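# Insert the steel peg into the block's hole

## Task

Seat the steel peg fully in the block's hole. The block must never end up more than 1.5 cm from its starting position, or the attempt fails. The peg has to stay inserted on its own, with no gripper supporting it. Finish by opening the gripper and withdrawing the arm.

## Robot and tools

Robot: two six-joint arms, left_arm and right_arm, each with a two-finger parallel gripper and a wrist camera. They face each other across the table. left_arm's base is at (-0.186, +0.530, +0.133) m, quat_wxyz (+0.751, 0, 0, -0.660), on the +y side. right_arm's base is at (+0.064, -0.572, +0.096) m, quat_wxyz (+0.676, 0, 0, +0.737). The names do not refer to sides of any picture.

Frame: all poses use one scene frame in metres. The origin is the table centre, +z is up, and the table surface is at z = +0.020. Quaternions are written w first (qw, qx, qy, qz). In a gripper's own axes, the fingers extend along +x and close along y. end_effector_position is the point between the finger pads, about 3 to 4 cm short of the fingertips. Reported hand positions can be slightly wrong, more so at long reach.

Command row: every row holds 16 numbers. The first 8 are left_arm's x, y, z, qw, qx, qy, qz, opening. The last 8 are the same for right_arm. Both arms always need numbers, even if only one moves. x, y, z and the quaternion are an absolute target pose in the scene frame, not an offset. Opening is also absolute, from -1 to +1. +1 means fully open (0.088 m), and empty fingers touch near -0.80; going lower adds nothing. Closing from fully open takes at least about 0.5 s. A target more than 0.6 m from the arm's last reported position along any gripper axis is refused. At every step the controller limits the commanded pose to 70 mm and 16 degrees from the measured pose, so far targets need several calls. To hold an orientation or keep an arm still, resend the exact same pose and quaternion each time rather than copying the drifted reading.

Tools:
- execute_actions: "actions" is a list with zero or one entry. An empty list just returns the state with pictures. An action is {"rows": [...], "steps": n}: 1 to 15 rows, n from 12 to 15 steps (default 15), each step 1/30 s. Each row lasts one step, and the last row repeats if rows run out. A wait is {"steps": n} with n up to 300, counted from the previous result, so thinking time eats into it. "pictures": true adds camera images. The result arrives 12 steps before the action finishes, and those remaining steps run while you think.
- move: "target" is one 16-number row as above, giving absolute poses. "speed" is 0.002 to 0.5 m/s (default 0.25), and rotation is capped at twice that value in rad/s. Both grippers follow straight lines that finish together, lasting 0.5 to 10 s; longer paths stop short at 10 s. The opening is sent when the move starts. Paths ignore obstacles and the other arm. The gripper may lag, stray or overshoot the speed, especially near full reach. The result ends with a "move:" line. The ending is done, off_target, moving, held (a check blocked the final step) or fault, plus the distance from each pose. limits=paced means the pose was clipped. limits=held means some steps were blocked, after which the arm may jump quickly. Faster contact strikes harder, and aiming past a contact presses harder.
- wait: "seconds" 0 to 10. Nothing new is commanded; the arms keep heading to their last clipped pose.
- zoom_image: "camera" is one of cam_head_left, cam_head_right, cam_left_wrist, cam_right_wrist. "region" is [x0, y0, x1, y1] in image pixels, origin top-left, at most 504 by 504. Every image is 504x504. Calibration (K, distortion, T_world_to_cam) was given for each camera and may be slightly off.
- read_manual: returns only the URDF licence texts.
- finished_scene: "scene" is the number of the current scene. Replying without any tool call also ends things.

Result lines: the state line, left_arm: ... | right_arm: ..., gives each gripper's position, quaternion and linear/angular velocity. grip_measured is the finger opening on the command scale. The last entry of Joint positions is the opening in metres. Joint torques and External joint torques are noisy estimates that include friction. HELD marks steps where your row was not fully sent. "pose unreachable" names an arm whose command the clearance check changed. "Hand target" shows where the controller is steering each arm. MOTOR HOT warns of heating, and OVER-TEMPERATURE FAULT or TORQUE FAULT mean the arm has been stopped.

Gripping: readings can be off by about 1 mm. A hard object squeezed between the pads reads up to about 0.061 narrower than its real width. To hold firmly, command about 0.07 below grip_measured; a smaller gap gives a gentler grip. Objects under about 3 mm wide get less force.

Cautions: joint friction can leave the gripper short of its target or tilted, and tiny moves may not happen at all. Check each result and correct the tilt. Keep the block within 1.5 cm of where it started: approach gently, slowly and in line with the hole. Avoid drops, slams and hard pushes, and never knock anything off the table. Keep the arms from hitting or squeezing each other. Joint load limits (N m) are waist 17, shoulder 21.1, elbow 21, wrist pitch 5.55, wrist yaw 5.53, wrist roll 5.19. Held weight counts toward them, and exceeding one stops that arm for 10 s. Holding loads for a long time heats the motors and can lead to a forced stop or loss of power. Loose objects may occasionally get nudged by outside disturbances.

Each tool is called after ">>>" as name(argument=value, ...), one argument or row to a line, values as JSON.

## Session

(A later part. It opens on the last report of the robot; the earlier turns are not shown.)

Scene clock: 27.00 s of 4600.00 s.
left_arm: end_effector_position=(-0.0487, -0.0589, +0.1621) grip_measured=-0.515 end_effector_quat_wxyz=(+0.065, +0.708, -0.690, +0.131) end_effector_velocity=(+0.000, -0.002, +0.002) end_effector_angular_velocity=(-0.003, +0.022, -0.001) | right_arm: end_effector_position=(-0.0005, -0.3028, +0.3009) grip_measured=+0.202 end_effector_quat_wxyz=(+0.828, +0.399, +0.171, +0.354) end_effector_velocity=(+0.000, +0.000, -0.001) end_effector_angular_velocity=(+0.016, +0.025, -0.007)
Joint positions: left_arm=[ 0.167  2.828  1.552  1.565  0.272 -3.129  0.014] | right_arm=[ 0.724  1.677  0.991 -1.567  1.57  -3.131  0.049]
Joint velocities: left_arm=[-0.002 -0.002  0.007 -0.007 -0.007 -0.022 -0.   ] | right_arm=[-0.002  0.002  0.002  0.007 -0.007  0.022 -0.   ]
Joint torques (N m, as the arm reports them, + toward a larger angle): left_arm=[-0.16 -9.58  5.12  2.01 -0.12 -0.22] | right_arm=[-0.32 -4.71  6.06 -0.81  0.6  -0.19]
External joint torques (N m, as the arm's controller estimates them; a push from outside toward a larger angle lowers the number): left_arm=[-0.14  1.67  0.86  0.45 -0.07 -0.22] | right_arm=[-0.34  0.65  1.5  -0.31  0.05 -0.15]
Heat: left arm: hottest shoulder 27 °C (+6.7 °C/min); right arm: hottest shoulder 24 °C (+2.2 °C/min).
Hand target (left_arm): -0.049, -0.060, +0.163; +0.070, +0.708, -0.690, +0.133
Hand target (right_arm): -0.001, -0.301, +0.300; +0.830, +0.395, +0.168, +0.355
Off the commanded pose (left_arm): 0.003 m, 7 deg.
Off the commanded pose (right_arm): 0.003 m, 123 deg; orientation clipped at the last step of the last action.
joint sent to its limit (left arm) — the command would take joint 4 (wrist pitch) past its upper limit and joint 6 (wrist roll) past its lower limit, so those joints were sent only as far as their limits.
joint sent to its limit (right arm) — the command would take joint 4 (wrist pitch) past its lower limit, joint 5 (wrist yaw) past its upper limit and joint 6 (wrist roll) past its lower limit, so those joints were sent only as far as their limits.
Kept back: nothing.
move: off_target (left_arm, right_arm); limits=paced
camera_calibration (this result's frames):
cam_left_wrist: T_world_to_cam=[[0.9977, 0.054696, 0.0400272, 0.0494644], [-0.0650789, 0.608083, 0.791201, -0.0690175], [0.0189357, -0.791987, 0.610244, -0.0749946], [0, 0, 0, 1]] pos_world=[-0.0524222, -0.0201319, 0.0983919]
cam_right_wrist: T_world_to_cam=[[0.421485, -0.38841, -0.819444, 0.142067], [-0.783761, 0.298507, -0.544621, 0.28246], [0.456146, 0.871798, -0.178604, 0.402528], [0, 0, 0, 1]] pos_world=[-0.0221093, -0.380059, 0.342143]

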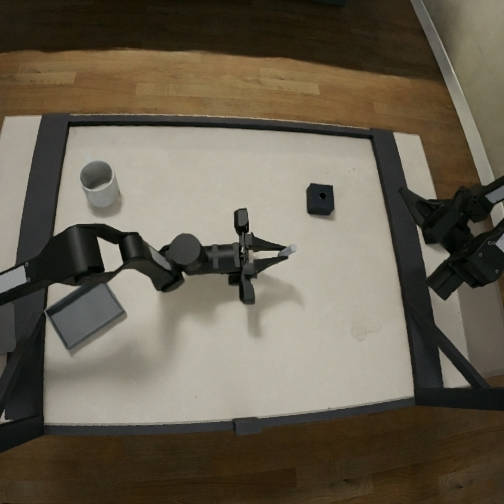

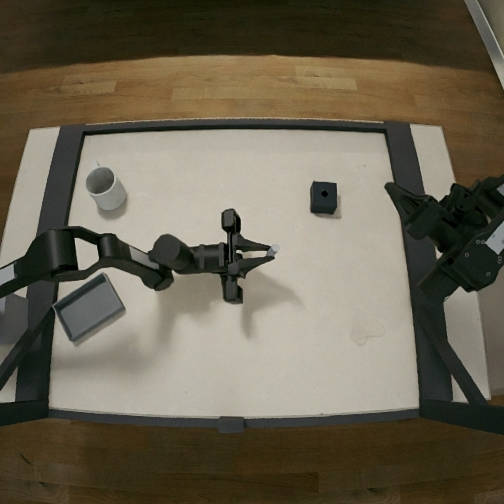

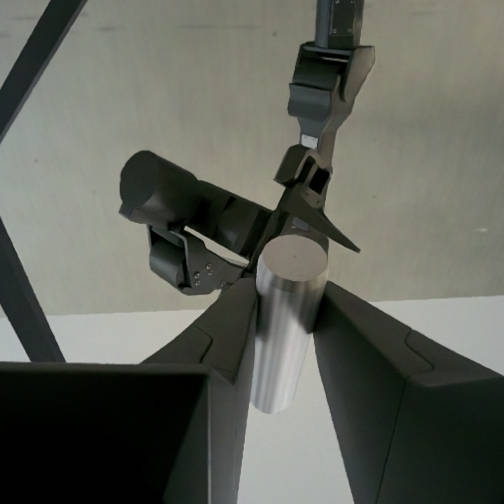

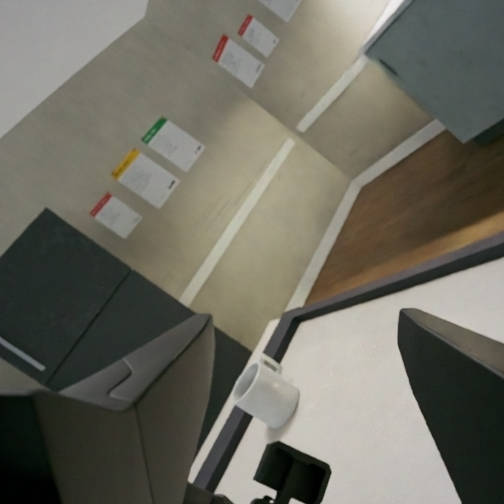

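>>> move(
  target=[-0.1,0.0,0.2,-0.143,0.731,-0.647,-0.162,-0.6,0.0,-0.3,0.3,0.303,0.867,0.371,0.129,0.2],
  speed=0.3,
)

>>> move(
  target=[-0.1,0.0,0.2,-0.143,0.731,-0.647,-0.162,-0.6,0.0,-0.3,0.3,-0.399,0.828,0.354,-0.171,0.2],
  speed=0.4,
)

>>> move(
  target=[-0.1,0.0,0.2,-0.143,0.731,-0.647,-0.162,-0.6,0.0,-0.25,0.3,0.455,-0.455,-0.542,0.542,0.2],
  speed=0.4,
)

Scene clock: 31.67 s of 4600.00 s.
left_arm: end_effector_position=(-0.1000, +0.0029, +0.1851) grip_measured=-0.515 end_effector_quat_wxyz=(-0.155, +0.727, -0.647, -0.171) end_effector_velocity=(+0.002, +0.003, -0.004) end_effector_angular_velocity=(+0.023, +0.001, +0.020) | right_arm: end_effector_position=(-0.0022, -0.2992, +0.3005) grip_measured=+0.202 end_effector_quat_wxyz=(+0.306, +0.868, +0.369, +0.130) end_effector_velocity=(+0.002, +0.000, -0.001) end_effector_angular_velocity=(-0.005, +0.005, -0.007)
Joint positions: left_arm=[ 0.048  2.131  1.111  0.553  0.053 -3.111  0.014] | right_arm=[ 0.718  1.48   0.854 -0.834  1.57  -2.36   0.049]
Joint velocities: left_arm=[-0.002 -0.002 -0.002 -0.022 -0.022 -0.007 -0.   ] | right_arm=[-0.007 -0.002 -0.002  0.007 -0.007 -0.007  0.   ]
Joint torques (N m, as the arm reports them, + toward a larger angle): left_arm=[ -0.18 -10.86   5.6    1.68   0.    -0.25] | right_arm=[-0.25 -6.16  5.35  0.24  0.67  0.11]
External joint torques (N m, as the arm's controller estimates them; a push from outside toward a larger angle lowers the number): left_arm=[-0.18 -1.61  0.24  0.07 -0.02 -0.24] | right_arm=[-0.24 -1.34 -0.19 -0.12 -0.05  0.15]
Heat: left arm: hottest shoulder 29 °C (+9.5 °C/min); right arm: hottest shoulder 25 °C (+3.8 °C/min).
Hand target (left_arm): -0.100, +0.000, +0.199; -0.144, +0.730, -0.649, -0.162
Hand target (right_arm): -0.000, -0.300, +0.300; +0.304, +0.869, +0.368, +0.128
Off the commanded pose (left_arm): 0.015 m, 2 deg.
Off the commanded pose (right_arm): 0.002 m, 0 deg.
Kept back: nothing.
move: off_target (left_arm)
camera_calibration (this result's frames):
cam_left_wrist: T_world_to_cam=[[0.986981, 0.159458, -0.0209924, 0.106235], [0.0350448, -0.085832, 0.995693, -0.153917], [0.156969, -0.983466, -0.0903028, 0.104885], [0, 0, 0, 1]] pos_world=[-0.115921, 0.073, 0.164955]
cam_right_wrist: T_world_to_cam=[[-0.580463, 0.572961, -0.578601, 0.356922], [-0.620687, 0.14861, 0.769846, -0.15963], [0.527077, 0.805997, 0.269367, 0.245943], [0, 0, 0, 1]] pos_world=[-0.0215314, -0.379009, 0.263157]

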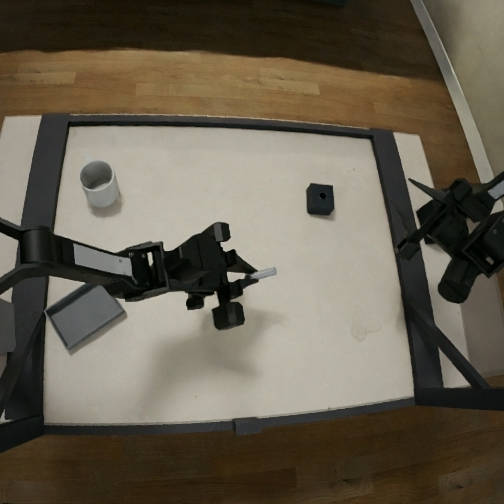

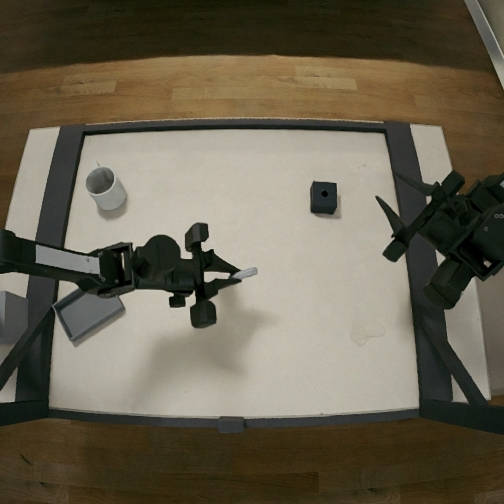

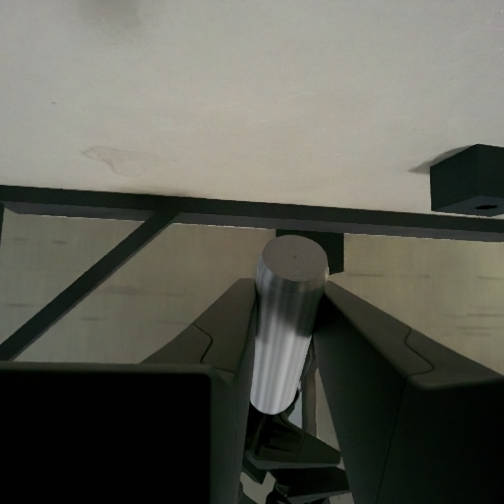

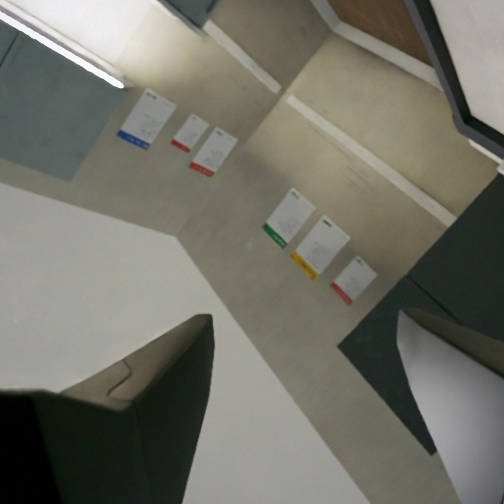

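Scene clock: 34.13 s of 4600.00 s.
left_arm: end_effector_position=(-0.0995, +0.0030, +0.1858) grip_measured=-0.515 end_effector_quat_wxyz=(-0.154, +0.728, -0.645, -0.171) end_effector_velocity=(-0.002, -0.000, +0.001) end_effector_angular_velocity=(+0.001, +0.010, -0.006) | right_arm: end_effector_position=(-0.0021, -0.2991, +0.3011) grip_measured=+0.202 end_effector_quat_wxyz=(-0.397, +0.830, +0.353, -0.171) end_effector_velocity=(+0.002, +0.001, -0.003) end_effector_angular_velocity=(-0.010, -0.003, -0.002)
Joint positions: left_arm=[ 0.047  2.129  1.111  0.552  0.049 -3.113  0.014] | right_arm=[ 0.718  1.345  0.664 -0.105  1.567 -1.462  0.049]
Joint velocities: left_arm=[-0.002 -0.002  0.002 -0.007  0.007 -0.007 -0.   ] | right_arm=[-0.007  0.002 -0.007  0.007 -0.007 -0.007 -0.   ]
Joint torques (N m, as the arm reports them, + toward a larger angle): left_arm=[ -0.26 -10.98   5.51   1.7   -0.01  -0.23] | right_arm=[-0.25 -5.41  5.75  0.82  0.42  0.18]
External joint torques (N m, as the arm's controller estimates them; a push from outside toward a larger angle lowers the number): left_arm=[-0.24 -1.74  0.13  0.08 -0.03 -0.23] | right_arm=[-0.23 -1.14 -0.25 -0.18 -0.09  0.13]
Heat: left arm: hottest shoulder 30 °C (+10.5 °C/min); right arm: hottest shoulder 25 °C (+3.5 °C/min).
Hand target (left_arm): -0.100, +0.000, +0.200; -0.143, +0.731, -0.647, -0.162
Hand target (right_arm): -0.000, -0.300, +0.300; -0.399, +0.829, +0.352, -0.172
Off the commanded pose (left_arm): 0.014 m, 2 deg.
Off the commanded pose (right_arm): 0.003 m, 0 deg.
Kept back: nothing.
move: off_target (left_arm)
camera_calibration (this result's frames):
cam_left_wrist: T_world_to_cam=[[0.986235, 0.163948, -0.0214788, 0.105826], [0.0358109, -0.0849702, 0.99574, -0.154601], [0.161424, -0.982803, -0.0896718, 0.105272], [0, 0, 0, 1]] pos_world=[-0.115827, 0.0729756, 0.165656]
cam_right_wrist: T_world_to_cam=[[-0.408582, 0.409279, 0.815813, -0.11117], [0.332017, -0.765942, 0.550543, -0.365613], [0.850191, 0.495806, 0.177063, 0.181376], [0, 0, 0, 1]] pos_world=[-0.0782367, -0.324466, 0.259864]

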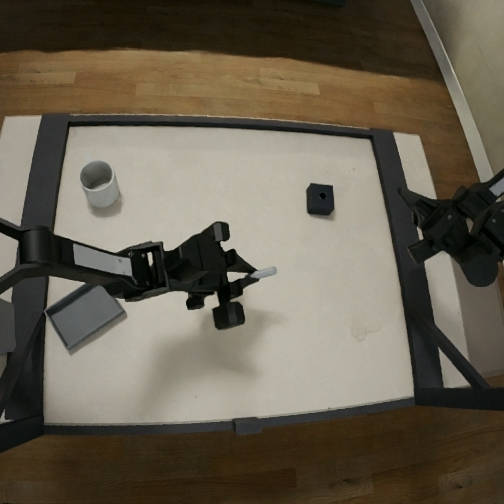

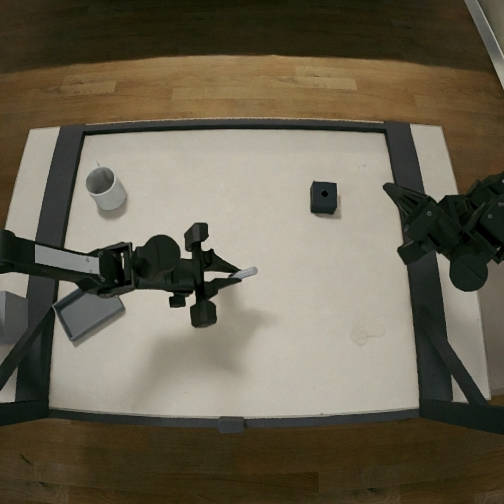

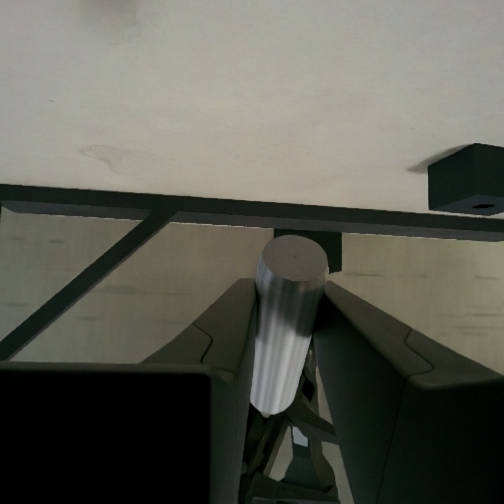

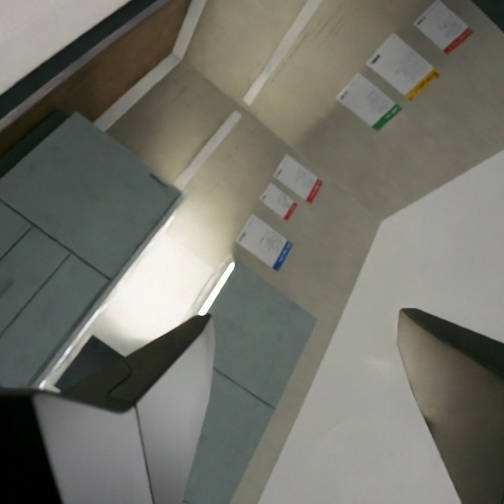

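Scene clock: 36.13 s of 4600.00 s.
left_arm: end_effector_position=(-0.0996, +0.0031, +0.1855) grip_measured=-0.515 end_effector_quat_wxyz=(-0.155, +0.728, -0.645, -0.172) end_effector_velocity=(-0.003, +0.001, -0.001) end_effector_angular_velocity=(+0.009, -0.008, -0.004) | right_arm: end_effector_position=(-0.0016, -0.2499, +0.3053) grip_measured=+0.202 end_effector_quat_wxyz=(+0.457, -0.453, -0.544, +0.539) end_effector_velocity=(-0.003, -0.001, -0.003) end_effector_angular_velocity=(-0.011, -0.010, +0.029)
Joint positions: left_arm=[ 0.047  2.129  1.111  0.55   0.049 -3.113  0.014] | right_arm=[ 0.14   1.072  0.299  0.781  0.052 -1.573  0.049]
Joint velocities: left_arm=[-0.007 -0.002 -0.002 -0.007 -0.007  0.007 -0.   ] | right_arm=[-0.007  0.002 -0.002 -0.007 -0.037 -0.007  0.   ]
Joint torques (N m, as the arm reports them, + toward a larger angle): left_arm=[ -0.21 -10.94   5.53   1.76  -0.04  -0.22] | right_arm=[-0.33 -2.55  6.2   1.52 -0.13  0.23]
External joint torques (N m, as the arm's controller estimates them; a push from outside toward a larger angle lowers the number): left_arm=[-0.16 -1.74  0.19  0.15 -0.06 -0.21] | right_arm=[-0.34  0.34 -0.4  -0.28 -0.13  0.17]
Heat: left arm: hottest shoulder 30 °C (+10.0 °C/min); right arm: hottest shoulder 25 °C (+3.3 °C/min).
Hand target (left_arm): -0.100, +0.000, +0.200; -0.143, +0.731, -0.647, -0.162
Hand target (right_arm): -0.001, -0.250, +0.300; -0.454, +0.456, +0.539, -0.543
Off the commanded pose (left_arm): 0.015 m, 2 deg.
Off the commanded pose (right_arm): 0.006 m, 0 deg.
Kept back: nothing.
move: off_target (left_arm)
camera_calibration (this result's frames):
cam_left_wrist: T_world_to_cam=[[0.986229, 0.16398, -0.0214962, 0.105824], [0.0360771, -0.086466, 0.995601, -0.154235], [0.1614, -0.982667, -0.0911913, 0.105674], [0, 0, 0, 1]] pos_world=[-0.115858, 0.0731532, 0.165468]
cam_right_wrist: T_world_to_cam=[[0.0581505, 0.0124455, 0.99823, -0.288647], [0.986171, -0.156159, -0.0555011, 0.00809769], [0.155192, 0.987653, -0.0213542, 0.338199], [0, 0, 0, 1]] pos_world=[-0.0436865, -0.329166, 0.295808]

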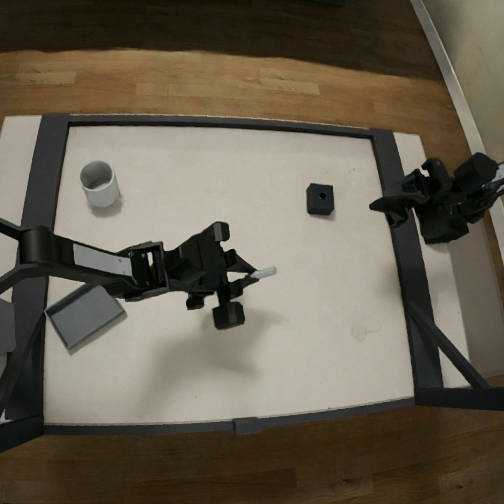

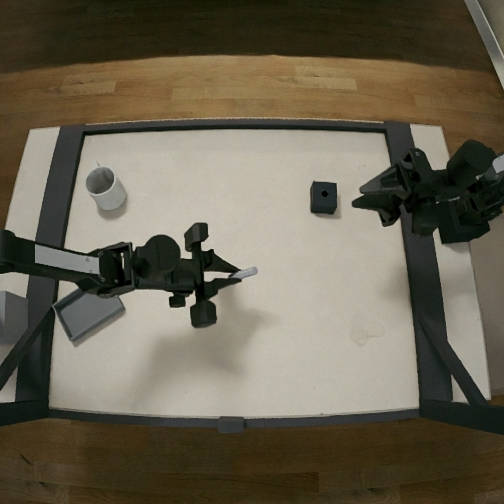

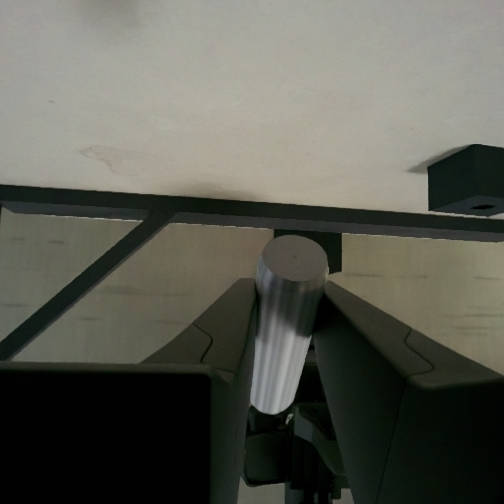

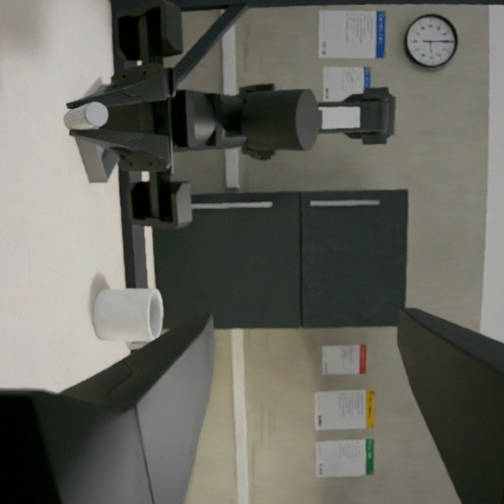

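>>> move(
  target=[-0.1,0.0,0.2,-0.143,0.731,-0.647,-0.162,-0.6,-0.09,-0.125,0.268,0.612,-0.287,0.254,0.692,0.2],
  speed=0.25,
)

Scene clock: 40.57 s of 4600.00 s.
left_arm: end_effector_position=(-0.0996, +0.0032, +0.1853) grip_measured=-0.515 end_effector_quat_wxyz=(-0.155, +0.728, -0.645, -0.173) end_effector_velocity=(-0.003, +0.001, -0.000) end_effector_angular_velocity=(-0.003, +0.003, +0.003) | right_arm: end_effector_position=(-0.0906, -0.1272, +0.2725) grip_measured=+0.202 end_effector_quat_wxyz=(+0.613, -0.286, +0.248, +0.693) end_effector_velocity=(+0.000, +0.000, +0.003) end_effector_angular_velocity=(-0.000, +0.011, -0.002)
Joint positions: left_arm=[ 0.047  2.129  1.111  0.549  0.049 -3.113  0.014] | right_arm=[ 0.312  1.76   1.389 -0.425  0.198  0.19   0.049]
Joint velocities: left_arm=[-0.007 -0.002 -0.007  0.007 -0.007 -0.007 -0.   ] | right_arm=[-0.002 -0.002  0.007 -0.007 -0.007  0.007 -0.   ]
Joint torques (N m, as the arm reports them, + toward a larger angle): left_arm=[ -0.28 -10.97   5.58   1.85  -0.02  -0.22] | right_arm=[-0.27 -7.61  9.1   0.94 -0.01  0.22]
External joint torques (N m, as the arm's controller estimates them; a push from outside toward a larger angle lowers the number): left_arm=[-0.2  -1.76  0.25  0.25 -0.05 -0.21] | right_arm=[-0.21  0.87  2.11 -0.55 -0.12  0.21]
Heat: left arm: hottest shoulder 31 °C (+10.4 °C/min); right arm: hottest shoulder 25 °C (+3.0 °C/min).
Hand target (left_arm): -0.100, +0.000, +0.200; -0.143, +0.731, -0.647, -0.162
Hand target (right_arm): -0.090, -0.125, +0.269; +0.614, -0.287, +0.253, +0.691
Off the commanded pose (left_arm): 0.015 m, 2 deg.
Off the commanded pose (right_arm): 0.005 m, 1 deg.
Kept back: nothing.
move: off_target (left_arm)
camera_calibration (this result's frames):
cam_left_wrist: T_world_to_cam=[[0.986225, 0.164004, -0.0215091, 0.105822], [0.0362767, -0.0875877, 0.995496, -0.15396], [0.161382, -0.982563, -0.0923308, 0.105975], [0, 0, 0, 1]] pos_world=[-0.115882, 0.0732865, 0.165328]
cam_right_wrist: T_world_to_cam=[[0.995071, 0.0885524, -0.0446411, 0.126492], [0.0593923, -0.892649, -0.446823, 0.0421651], [-0.0794161, 0.441969, -0.893508, 0.377115], [0, 0, 0, 1]] pos_world=[-0.0984236, -0.140236, 0.361443]

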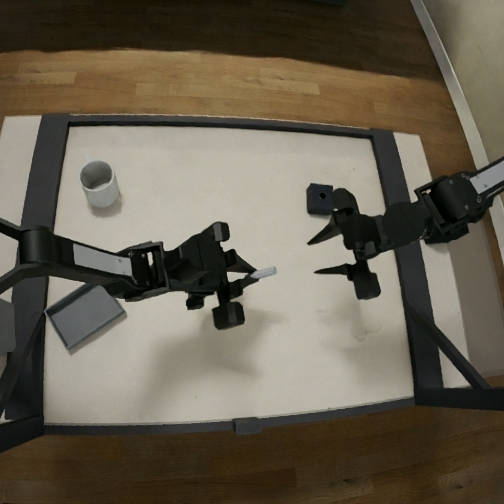

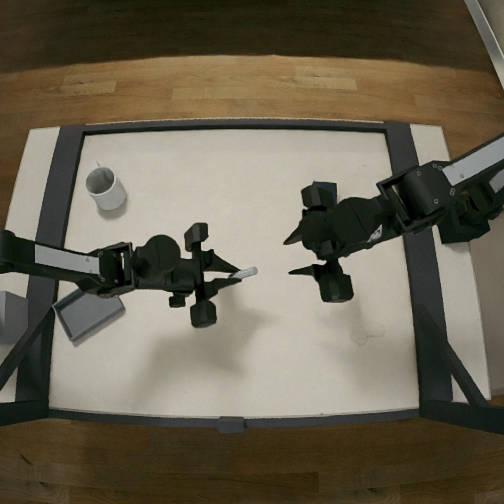

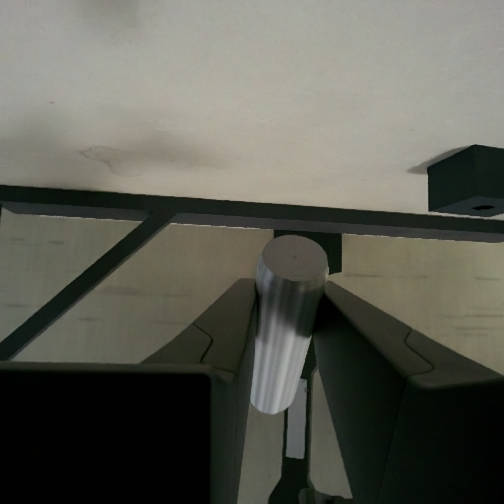

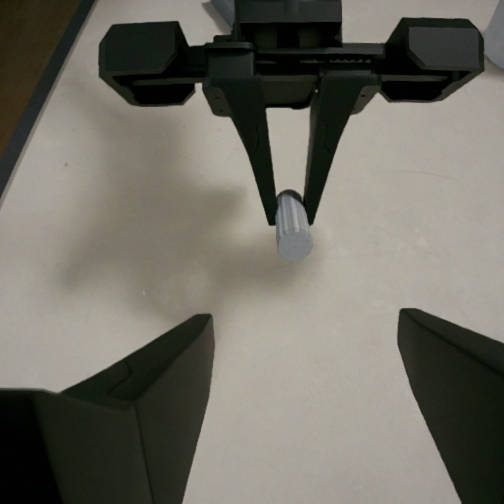

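>>> move(
  target=[-0.1,0.0,0.2,-0.143,0.731,-0.647,-0.162,-0.6,-0.096,-0.072,0.21,0.642,-0.275,0.266,0.664,0.2],
  speed=0.06,
)

Scene clock: 43.13 s of 4600.00 s.
left_arm: end_effector_position=(-0.0996, +0.0033, +0.1852) grip_measured=-0.515 end_effector_quat_wxyz=(-0.155, +0.728, -0.645, -0.173) end_effector_velocity=(-0.000, +0.001, -0.001) end_effector_angular_velocity=(+0.005, +0.017, +0.014) | right_arm: end_effector_position=(-0.0975, -0.0748, +0.2146) grip_measured=+0.202 end_effector_quat_wxyz=(+0.640, -0.275, +0.263, +0.668) end_effector_velocity=(-0.003, +0.002, +0.006) end_effector_angular_velocity=(+0.005, +0.025, +0.008)
Joint positions: left_arm=[ 0.047  2.129  1.111  0.549  0.049 -3.113  0.014] | right_arm=[ 0.297  2.008  1.489 -0.291  0.239  0.244  0.049]
Joint velocities: left_arm=[-0.002 -0.002 -0.002 -0.007 -0.007 -0.022 -0.   ] | right_arm=[-0.002 -0.002  0.017 -0.007 -0.022  0.007 -0.   ]
Joint torques (N m, as the arm reports them, + toward a larger angle): left_arm=[ -0.23 -10.99   5.59   1.89  -0.02  -0.23] | right_arm=[-0.32 -9.02  8.98  1.2   0.22  0.12]
External joint torques (N m, as the arm's controller estimates them; a push from outside toward a larger angle lowers the number): left_arm=[-0.17 -1.79  0.25  0.29 -0.05 -0.22] | right_arm=[-0.34  1.1   2.21 -0.25  0.1   0.12]
Heat: left arm: hottest shoulder 32 °C (+11.1 °C/min); right arm: hottest shoulder 25 °C (+2.8 °C/min).
Hand target (left_arm): -0.100, +0.000, +0.200; -0.143, +0.731, -0.647, -0.162
Hand target (right_arm): -0.096, -0.072, +0.210; +0.642, -0.275, +0.266, +0.664
Off the commanded pose (left_arm): 0.015 m, 2 deg.
Off the commanded pose (right_arm): 0.006 m, 1 deg.
Kept back: nothing.
move: off_target (left_arm)
camera_calibration (this result's frames):
cam_left_wrist: T_world_to_cam=[[0.986224, 0.164012, -0.0215135, 0.105822], [0.0363433, -0.0879616, 0.995461, -0.153869], [0.161375, -0.982529, -0.0927106, 0.106075], [0, 0, 0, 1]] pos_world=[-0.11589, 0.073331, 0.165281]
cam_right_wrist: T_world_to_cam=[[0.998694, 0.00663375, -0.0506551, 0.121607], [-0.0165101, -0.896419, -0.4429, 0.0550364], [-0.0483463, 0.443158, -0.895139, 0.30513], [0, 0, 0, 1]] pos_world=[-0.105787, -0.0866916, 0.303669]

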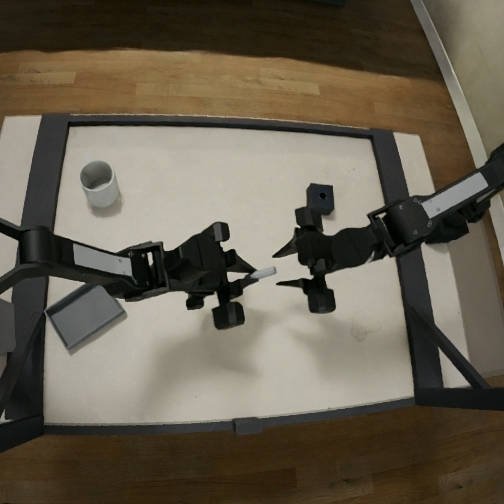

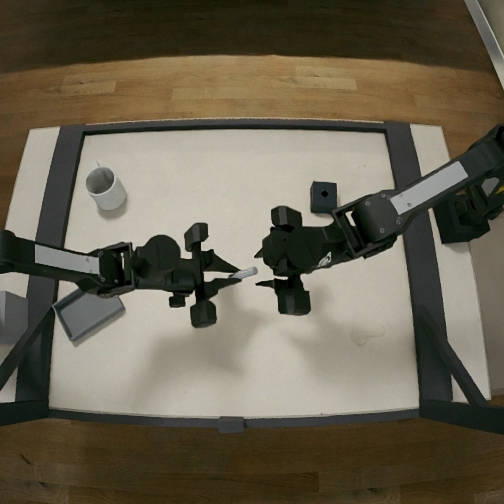

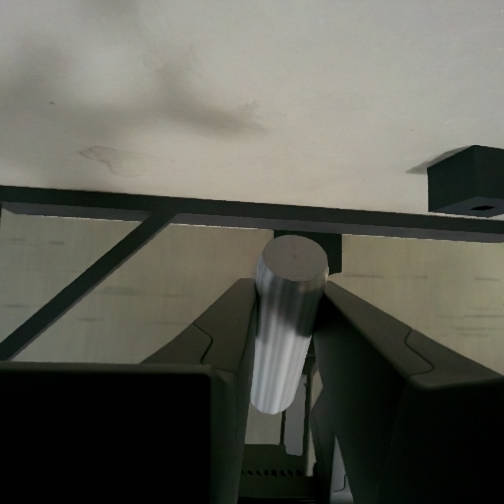

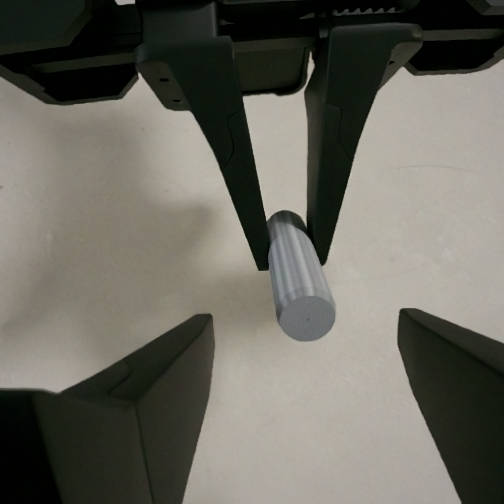

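>>> move(
  target=[-0.1,0.0,0.2,-0.143,0.731,-0.647,-0.162,-0.6,-0.0965,-0.055,0.191,0.659,-0.228,0.22,0.682,0.2],
  speed=0.04,
)

Scene clock: 45.77 s of 4600.00 s.
left_arm: end_effector_position=(-0.0996, +0.0033, +0.1851) grip_measured=-0.515 end_effector_quat_wxyz=(-0.155, +0.728, -0.645, -0.173) end_effector_velocity=(+0.004, +0.002, -0.001) end_effector_angular_velocity=(+0.008, -0.002, +0.025) | right_arm: end_effector_position=(-0.0993, -0.0542, +0.2021) grip_measured=+0.202 end_effector_quat_wxyz=(+0.659, -0.217, +0.218, +0.687) end_effector_velocity=(+0.005, +0.002, +0.002) end_effector_angular_velocity=(+0.008, +0.005, -0.017)
Joint positions: left_arm=[ 0.047  2.129  1.111  0.548  0.049 -3.113  0.014] | right_arm=[0.294 2.052 1.393 0.006 0.268 0.216 0.049]
Joint velocities: left_arm=[ 0.002 -0.002 -0.002 -0.007 -0.022 -0.007 -0.   ] | right_arm=[-0.007 -0.002 -0.002  0.007  0.007  0.007  0.   ]
Joint torques (N m, as the arm reports them, + toward a larger angle): left_arm=[ -0.23 -10.99   5.53   1.92   0.    -0.23] | right_arm=[-0.24 -9.16  6.4   1.37  0.2  -0.15]
External joint torques (N m, as the arm's controller estimates them; a push from outside toward a larger angle lowers the number): left_arm=[-0.3  -1.75  0.17  0.31 -0.01 -0.22] | right_arm=[-0.09  1.25 -0.38 -0.26  0.07 -0.16]
Heat: left arm: hottest shoulder 33 °C (+11.8 °C/min); right arm: hottest shoulder 26 °C (+3.9 °C/min).
Hand target (left_arm): -0.100, +0.000, +0.200; -0.143, +0.731, -0.647, -0.162
Hand target (right_arm): -0.097, -0.055, +0.191; +0.659, -0.228, +0.220, +0.682
Off the commanded pose (left_arm): 0.015 m, 2 deg.
Off the commanded pose (right_arm): 0.011 m, 1 deg.
Kept back: nothing.
move: off_target (left_arm, right_arm)
camera_calibration (this result's frames):
cam_left_wrist: T_world_to_cam=[[0.986169, 0.164365, -0.0213494, 0.105725], [0.0363373, -0.0887271, 0.995393, -0.1537], [0.161713, -0.982401, -0.0934724, 0.106308], [0, 0, 0, 1]] pos_world=[-0.115869, 0.0734227, 0.165186]
cam_right_wrist: T_world_to_cam=[[0.997605, 0.00987604, -0.068463, 0.126347], [-0.0313389, -0.817815, -0.574627, 0.0973016], [-0.0616651, 0.575396, -0.815547, 0.274429], [0, 0, 0, 1]] pos_world=[-0.106072, -0.0795786, 0.288372]

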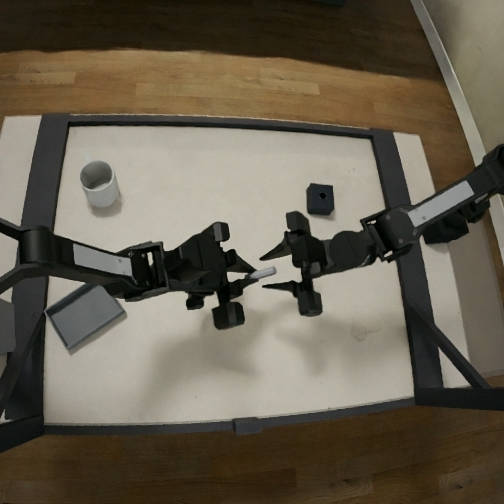

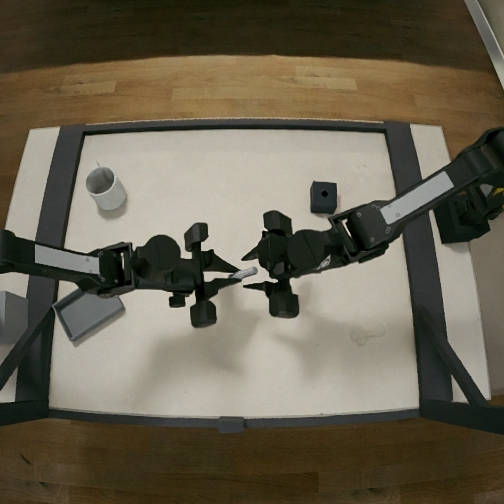

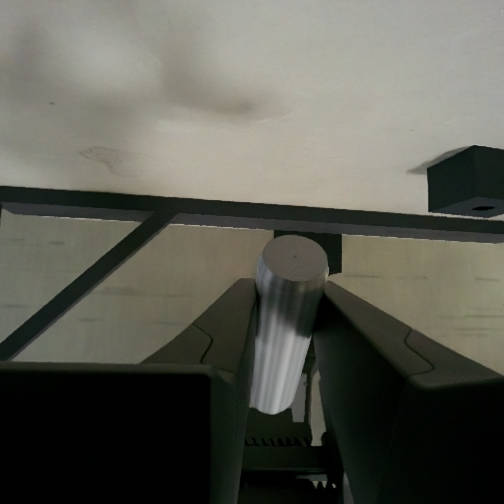

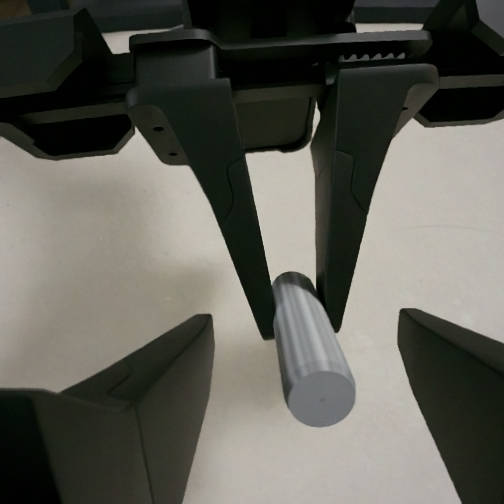

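>>> move(
  target=[-0.1,0.0,0.2,-0.143,0.731,-0.647,-0.162,-0.6,-0.095,-0.056,0.18,0.659,-0.228,0.22,0.682,0.2],
  speed=0.04,
)

Scene clock: 47.20 s of 4600.00 s.
left_arm: end_effector_position=(-0.0996, +0.0033, +0.1851) grip_measured=-0.515 end_effector_quat_wxyz=(-0.155, +0.728, -0.645, -0.173) end_effector_velocity=(-0.005, +0.002, -0.003) end_effector_angular_velocity=(+0.009, +0.018, -0.019) | right_arm: end_effector_position=(-0.0975, -0.0546, +0.1909) grip_measured=+0.202 end_effector_quat_wxyz=(+0.660, -0.217, +0.217, +0.686) end_effector_velocity=(+0.003, -0.000, -0.000) end_effector_angular_velocity=(+0.005, -0.021, +0.005)
Joint positions: left_arm=[ 0.047  2.129  1.111  0.548  0.049 -3.113  0.014] | right_arm=[0.291 2.067 1.366 0.049 0.268 0.214 0.049]
Joint velocities: left_arm=[-0.002 -0.002 -0.007 -0.007  0.022 -0.007 -0.   ] | right_arm=[-0.002 -0.002 -0.007  0.007  0.007 -0.022 -0.   ]
Joint torques (N m, as the arm reports them, + toward a larger angle): left_arm=[ -0.26 -11.     5.57   1.93  -0.02  -0.23] | right_arm=[-0.26 -9.24  6.46  1.33  0.17 -0.14]
External joint torques (N m, as the arm's controller estimates them; a push from outside toward a larger angle lowers the number): left_arm=[-0.22 -1.76  0.24  0.32 -0.05 -0.22] | right_arm=[-0.24  1.14 -0.19 -0.29  0.04 -0.15]
Heat: left arm: hottest shoulder 33 °C (+11.4 °C/min); right arm: hottest shoulder 26 °C (+3.8 °C/min).
Hand target (left_arm): -0.100, +0.000, +0.200; -0.143, +0.731, -0.647, -0.162
Hand target (right_arm): -0.095, -0.056, +0.180; +0.659, -0.228, +0.220, +0.682
Off the commanded pose (left_arm): 0.015 m, 2 deg.
Off the commanded pose (right_arm): 0.011 m, 1 deg.
Kept back: nothing.
move: off_target (left_arm, right_arm)
camera_calibration (this result's frames):
cam_left_wrist: T_world_to_cam=[[0.986169, 0.164365, -0.0213494, 0.105725], [0.0363373, -0.0887271, 0.995393, -0.1537], [0.161713, -0.982401, -0.0934724, 0.106308], [0, 0, 0, 1]] pos_world=[-0.115869, 0.0734227, 0.165186]
cam_right_wrist: T_world_to_cam=[[0.997712, 0.00810581, -0.0671171, 0.123448], [-0.0320876, -0.817055, -0.575666, 0.0907248], [-0.0595046, 0.576503, -0.814926, 0.26585], [0, 0, 0, 1]] pos_world=[-0.104435, -0.0801367, 0.277161]

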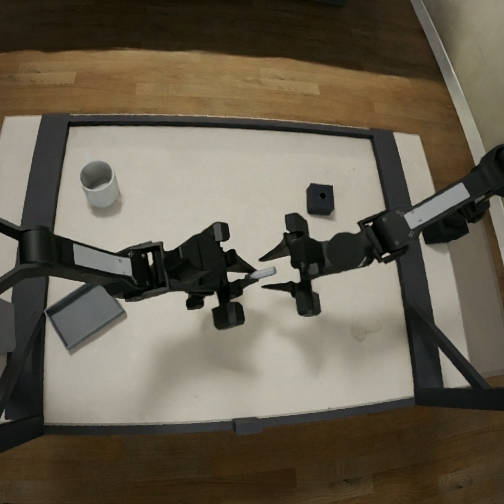

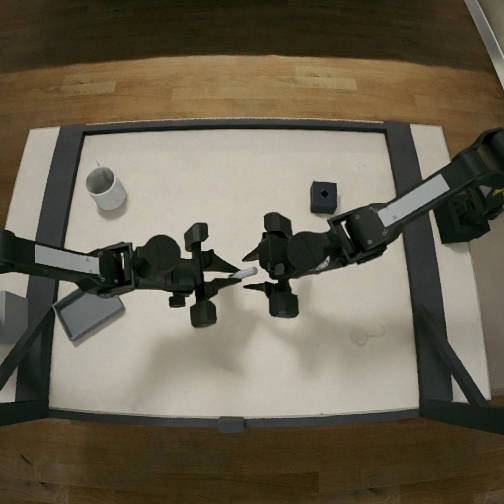

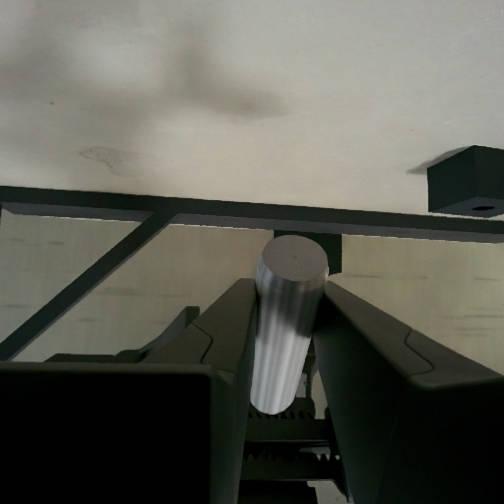

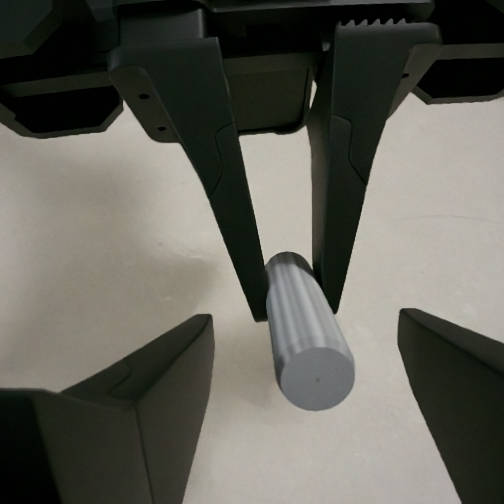

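>>> move(
  target=[-0.1,0.0,0.2,-0.143,0.731,-0.647,-0.162,-0.6,-0.095,-0.056,0.18,0.659,-0.228,0.22,0.682,-0.56],
  speed=0.04,
)

>>> move(
  target=[-0.1,0.0,0.2,-0.143,0.731,-0.647,-0.162,0.0,-0.095,-0.056,0.18,0.659,-0.228,0.22,0.682,-0.6],
  speed=0.04,
)

Scene clock: 48.40 s of 4600.00 s.
left_arm: end_effector_position=(-0.0988, +0.0035, +0.1851) grip_measured=-0.515 end_effector_quat_wxyz=(-0.156, +0.729, -0.644, -0.173) end_effector_velocity=(-0.003, +0.001, -0.001) end_effector_angular_velocity=(+0.007, -0.002, -0.012) | right_arm: end_effector_position=(-0.0982, -0.0548, +0.1908) grip_measured=-0.515 end_effector_quat_wxyz=(+0.658, -0.217, +0.218, +0.687) end_effector_velocity=(+0.005, -0.002, -0.005) end_effector_angular_velocity=(-0.011, -0.013, -0.024)
Joint positions: left_arm=[ 0.048  2.129  1.111  0.548  0.046 -3.113  0.014] | right_arm=[0.292 2.067 1.366 0.049 0.266 0.213 0.014]
Joint velocities: left_arm=[-0.002 -0.002 -0.002 -0.007  0.007  0.007  0.   ] | right_arm=[-0.002  0.002 -0.007 -0.007  0.022  0.007  0.   ]
Joint torques (N m, as the arm reports them, + toward a larger angle): left_arm=[ -0.24 -11.08   5.63   1.95   0.08  -0.23] | right_arm=[-0.28 -9.06  6.44  1.34  0.23 -0.18]
External joint torques (N m, as the arm's controller estimates them; a push from outside toward a larger angle lowers the number): left_arm=[-0.22 -1.83  0.27  0.33  0.06 -0.22] | right_arm=[-0.25  1.19 -0.13 -0.27  0.11 -0.18]
Heat: left arm: hottest shoulder 33 °C (+11.2 °C/min); right arm: hottest shoulder 27 °C (+5.0 °C/min).
Hand target (left_arm): -0.100, +0.000, +0.200; -0.143, +0.731, -0.647, -0.162
Hand target (right_arm): -0.095, -0.056, +0.180; +0.659, -0.228, +0.220, +0.682
Off the commanded pose (left_arm): 0.015 m, 2 deg.
Off the commanded pose (right_arm): 0.011 m, 1 deg.
Kept back: nothing.
move: off_target (left_arm, right_arm)
camera_calibration (this result's frames):
cam_left_wrist: T_world_to_cam=[[0.985672, 0.167469, -0.0201409, 0.104633], [0.0354318, -0.0888255, 0.995417, -0.153803], [0.164912, -0.981868, -0.0934865, 0.106613], [0, 0, 0, 1]] pos_world=[-0.115266, 0.0734952, 0.165172]
cam_right_wrist: T_world_to_cam=[[0.997619, 0.0108718, -0.0681011, 0.124505], [-0.0303591, -0.817428, -0.57523, 0.0905896], [-0.0619215, 0.575928, -0.815152, 0.265639], [0, 0, 0, 1]] pos_world=[-0.105009, -0.0802919, 0.277125]

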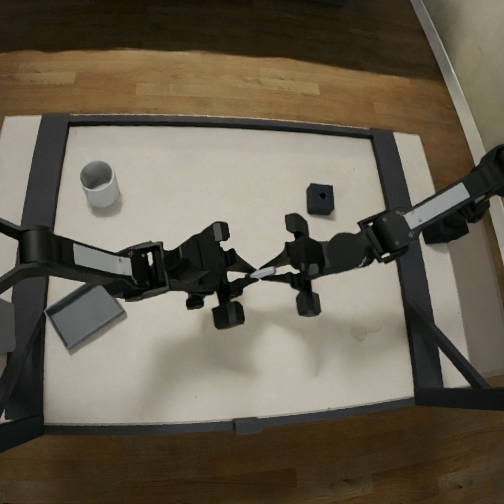

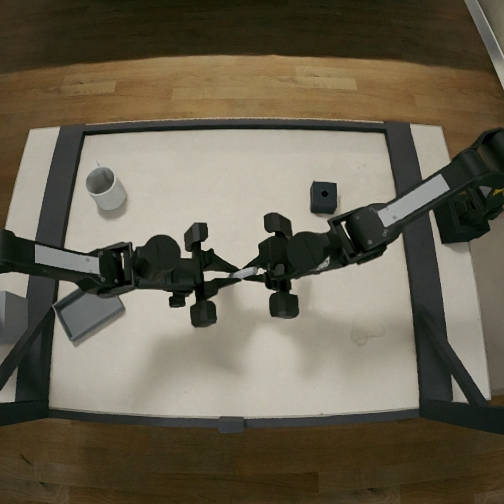

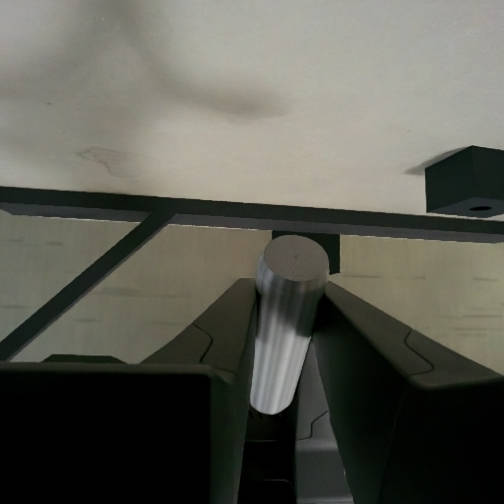

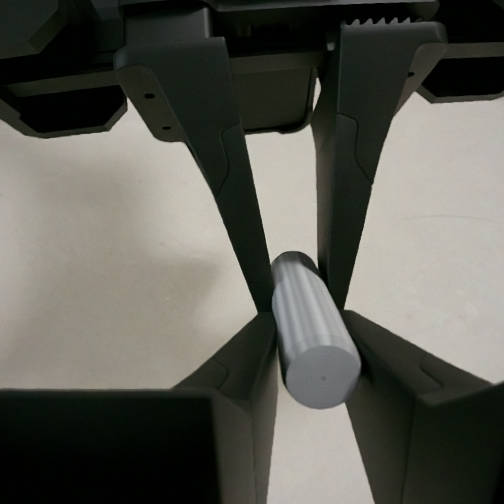

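Scene clock: 49.23 s of 4600.00 s.
left_arm: end_effector_position=(-0.0991, +0.0029, +0.1886) grip_measured=-0.003 end_effector_quat_wxyz=(-0.153, +0.729, -0.645, -0.170) end_effector_velocity=(-0.003, +0.001, -0.004) end_effector_angular_velocity=(+0.011, +0.012, -0.006) | right_arm: end_effector_position=(-0.0977, -0.0554, +0.1877) grip_measured=-0.515 end_effector_quat_wxyz=(+0.658, -0.220, +0.219, +0.686) end_effector_velocity=(-0.001, -0.001, +0.001) end_effector_angular_velocity=(-0.006, -0.006, +0.028)
Joint positions: left_arm=[ 0.047  2.123  1.111  0.55   0.046 -3.113  0.039] | right_arm=[0.291 2.071 1.363 0.049 0.266 0.213 0.014]
Joint velocities: left_arm=[-0.002  0.002 -0.002 -0.007  0.007 -0.007 -0.   ] | right_arm=[-0.002 -0.007 -0.002 -0.007 -0.022 -0.022  0.   ]
Joint torques (N m, as the arm reports them, + toward a larger angle): left_arm=[ -0.21 -10.5    5.7    1.8    0.07  -0.22] | right_arm=[-0.29 -9.56  6.91  1.39  0.21 -0.15]
External joint torques (N m, as the arm's controller estimates them; a push from outside toward a larger angle lowers the number): left_arm=[-0.18 -1.42  0.4   0.21  0.05 -0.21] | right_arm=[-0.31  0.79  0.31 -0.22  0.1  -0.15]
Heat: left arm: hottest shoulder 33 °C (+11.0 °C/min); right arm: hottest shoulder 27 °C (+4.9 °C/min).
Hand target (left_arm): -0.100, +0.000, +0.200; -0.143, +0.731, -0.647, -0.162
Hand target (right_arm): -0.095, -0.056, +0.180; +0.659, -0.228, +0.220, +0.682
Off the commanded pose (left_arm): 0.012 m, 1 deg.
Off the commanded pose (right_arm): 0.008 m, 1 deg.
Kept back: nothing.
move: off_target (left_arm)
camera_calibration (this result's frames):
cam_left_wrist: T_world_to_cam=[[0.985827, 0.166558, -0.0200715, 0.105112], [0.0339664, -0.0809987, 0.996135, -0.157638], [0.164289, -0.982699, -0.0855081, 0.104889], [0, 0, 0, 1]] pos_world=[-0.1155, 0.0727981, 0.168108]
cam_right_wrist: T_world_to_cam=[[0.997809, 0.00976878, -0.0654281, 0.123233], [-0.0293479, -0.821015, -0.570151, 0.0872699], [-0.0592871, 0.570823, -0.81893, 0.264187], [0, 0, 0, 1]] pos_world=[-0.104739, -0.0803579, 0.274171]

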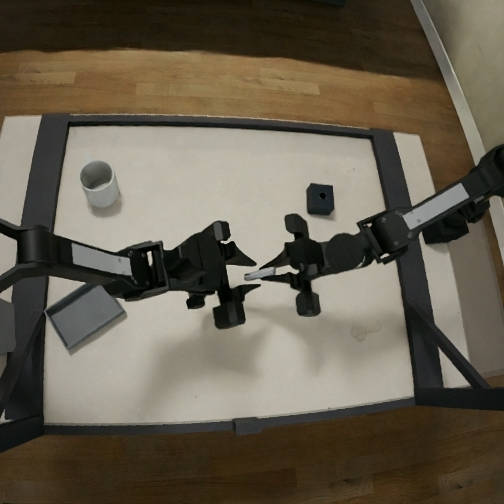

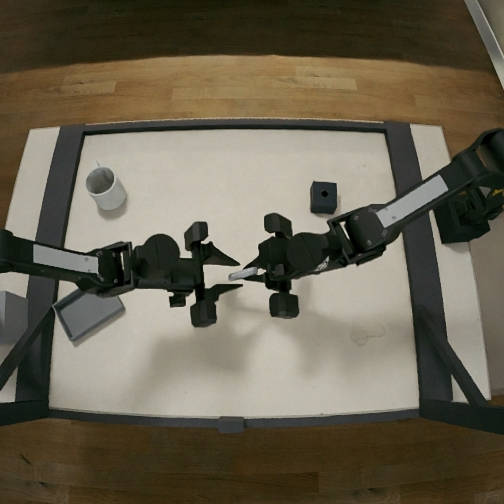

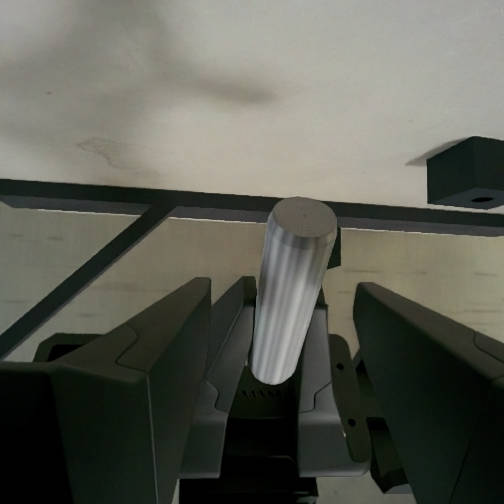

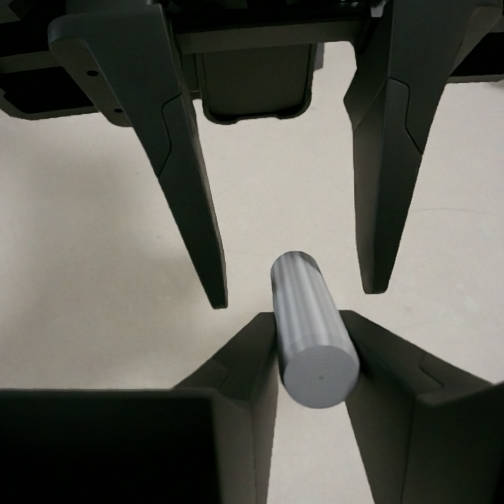

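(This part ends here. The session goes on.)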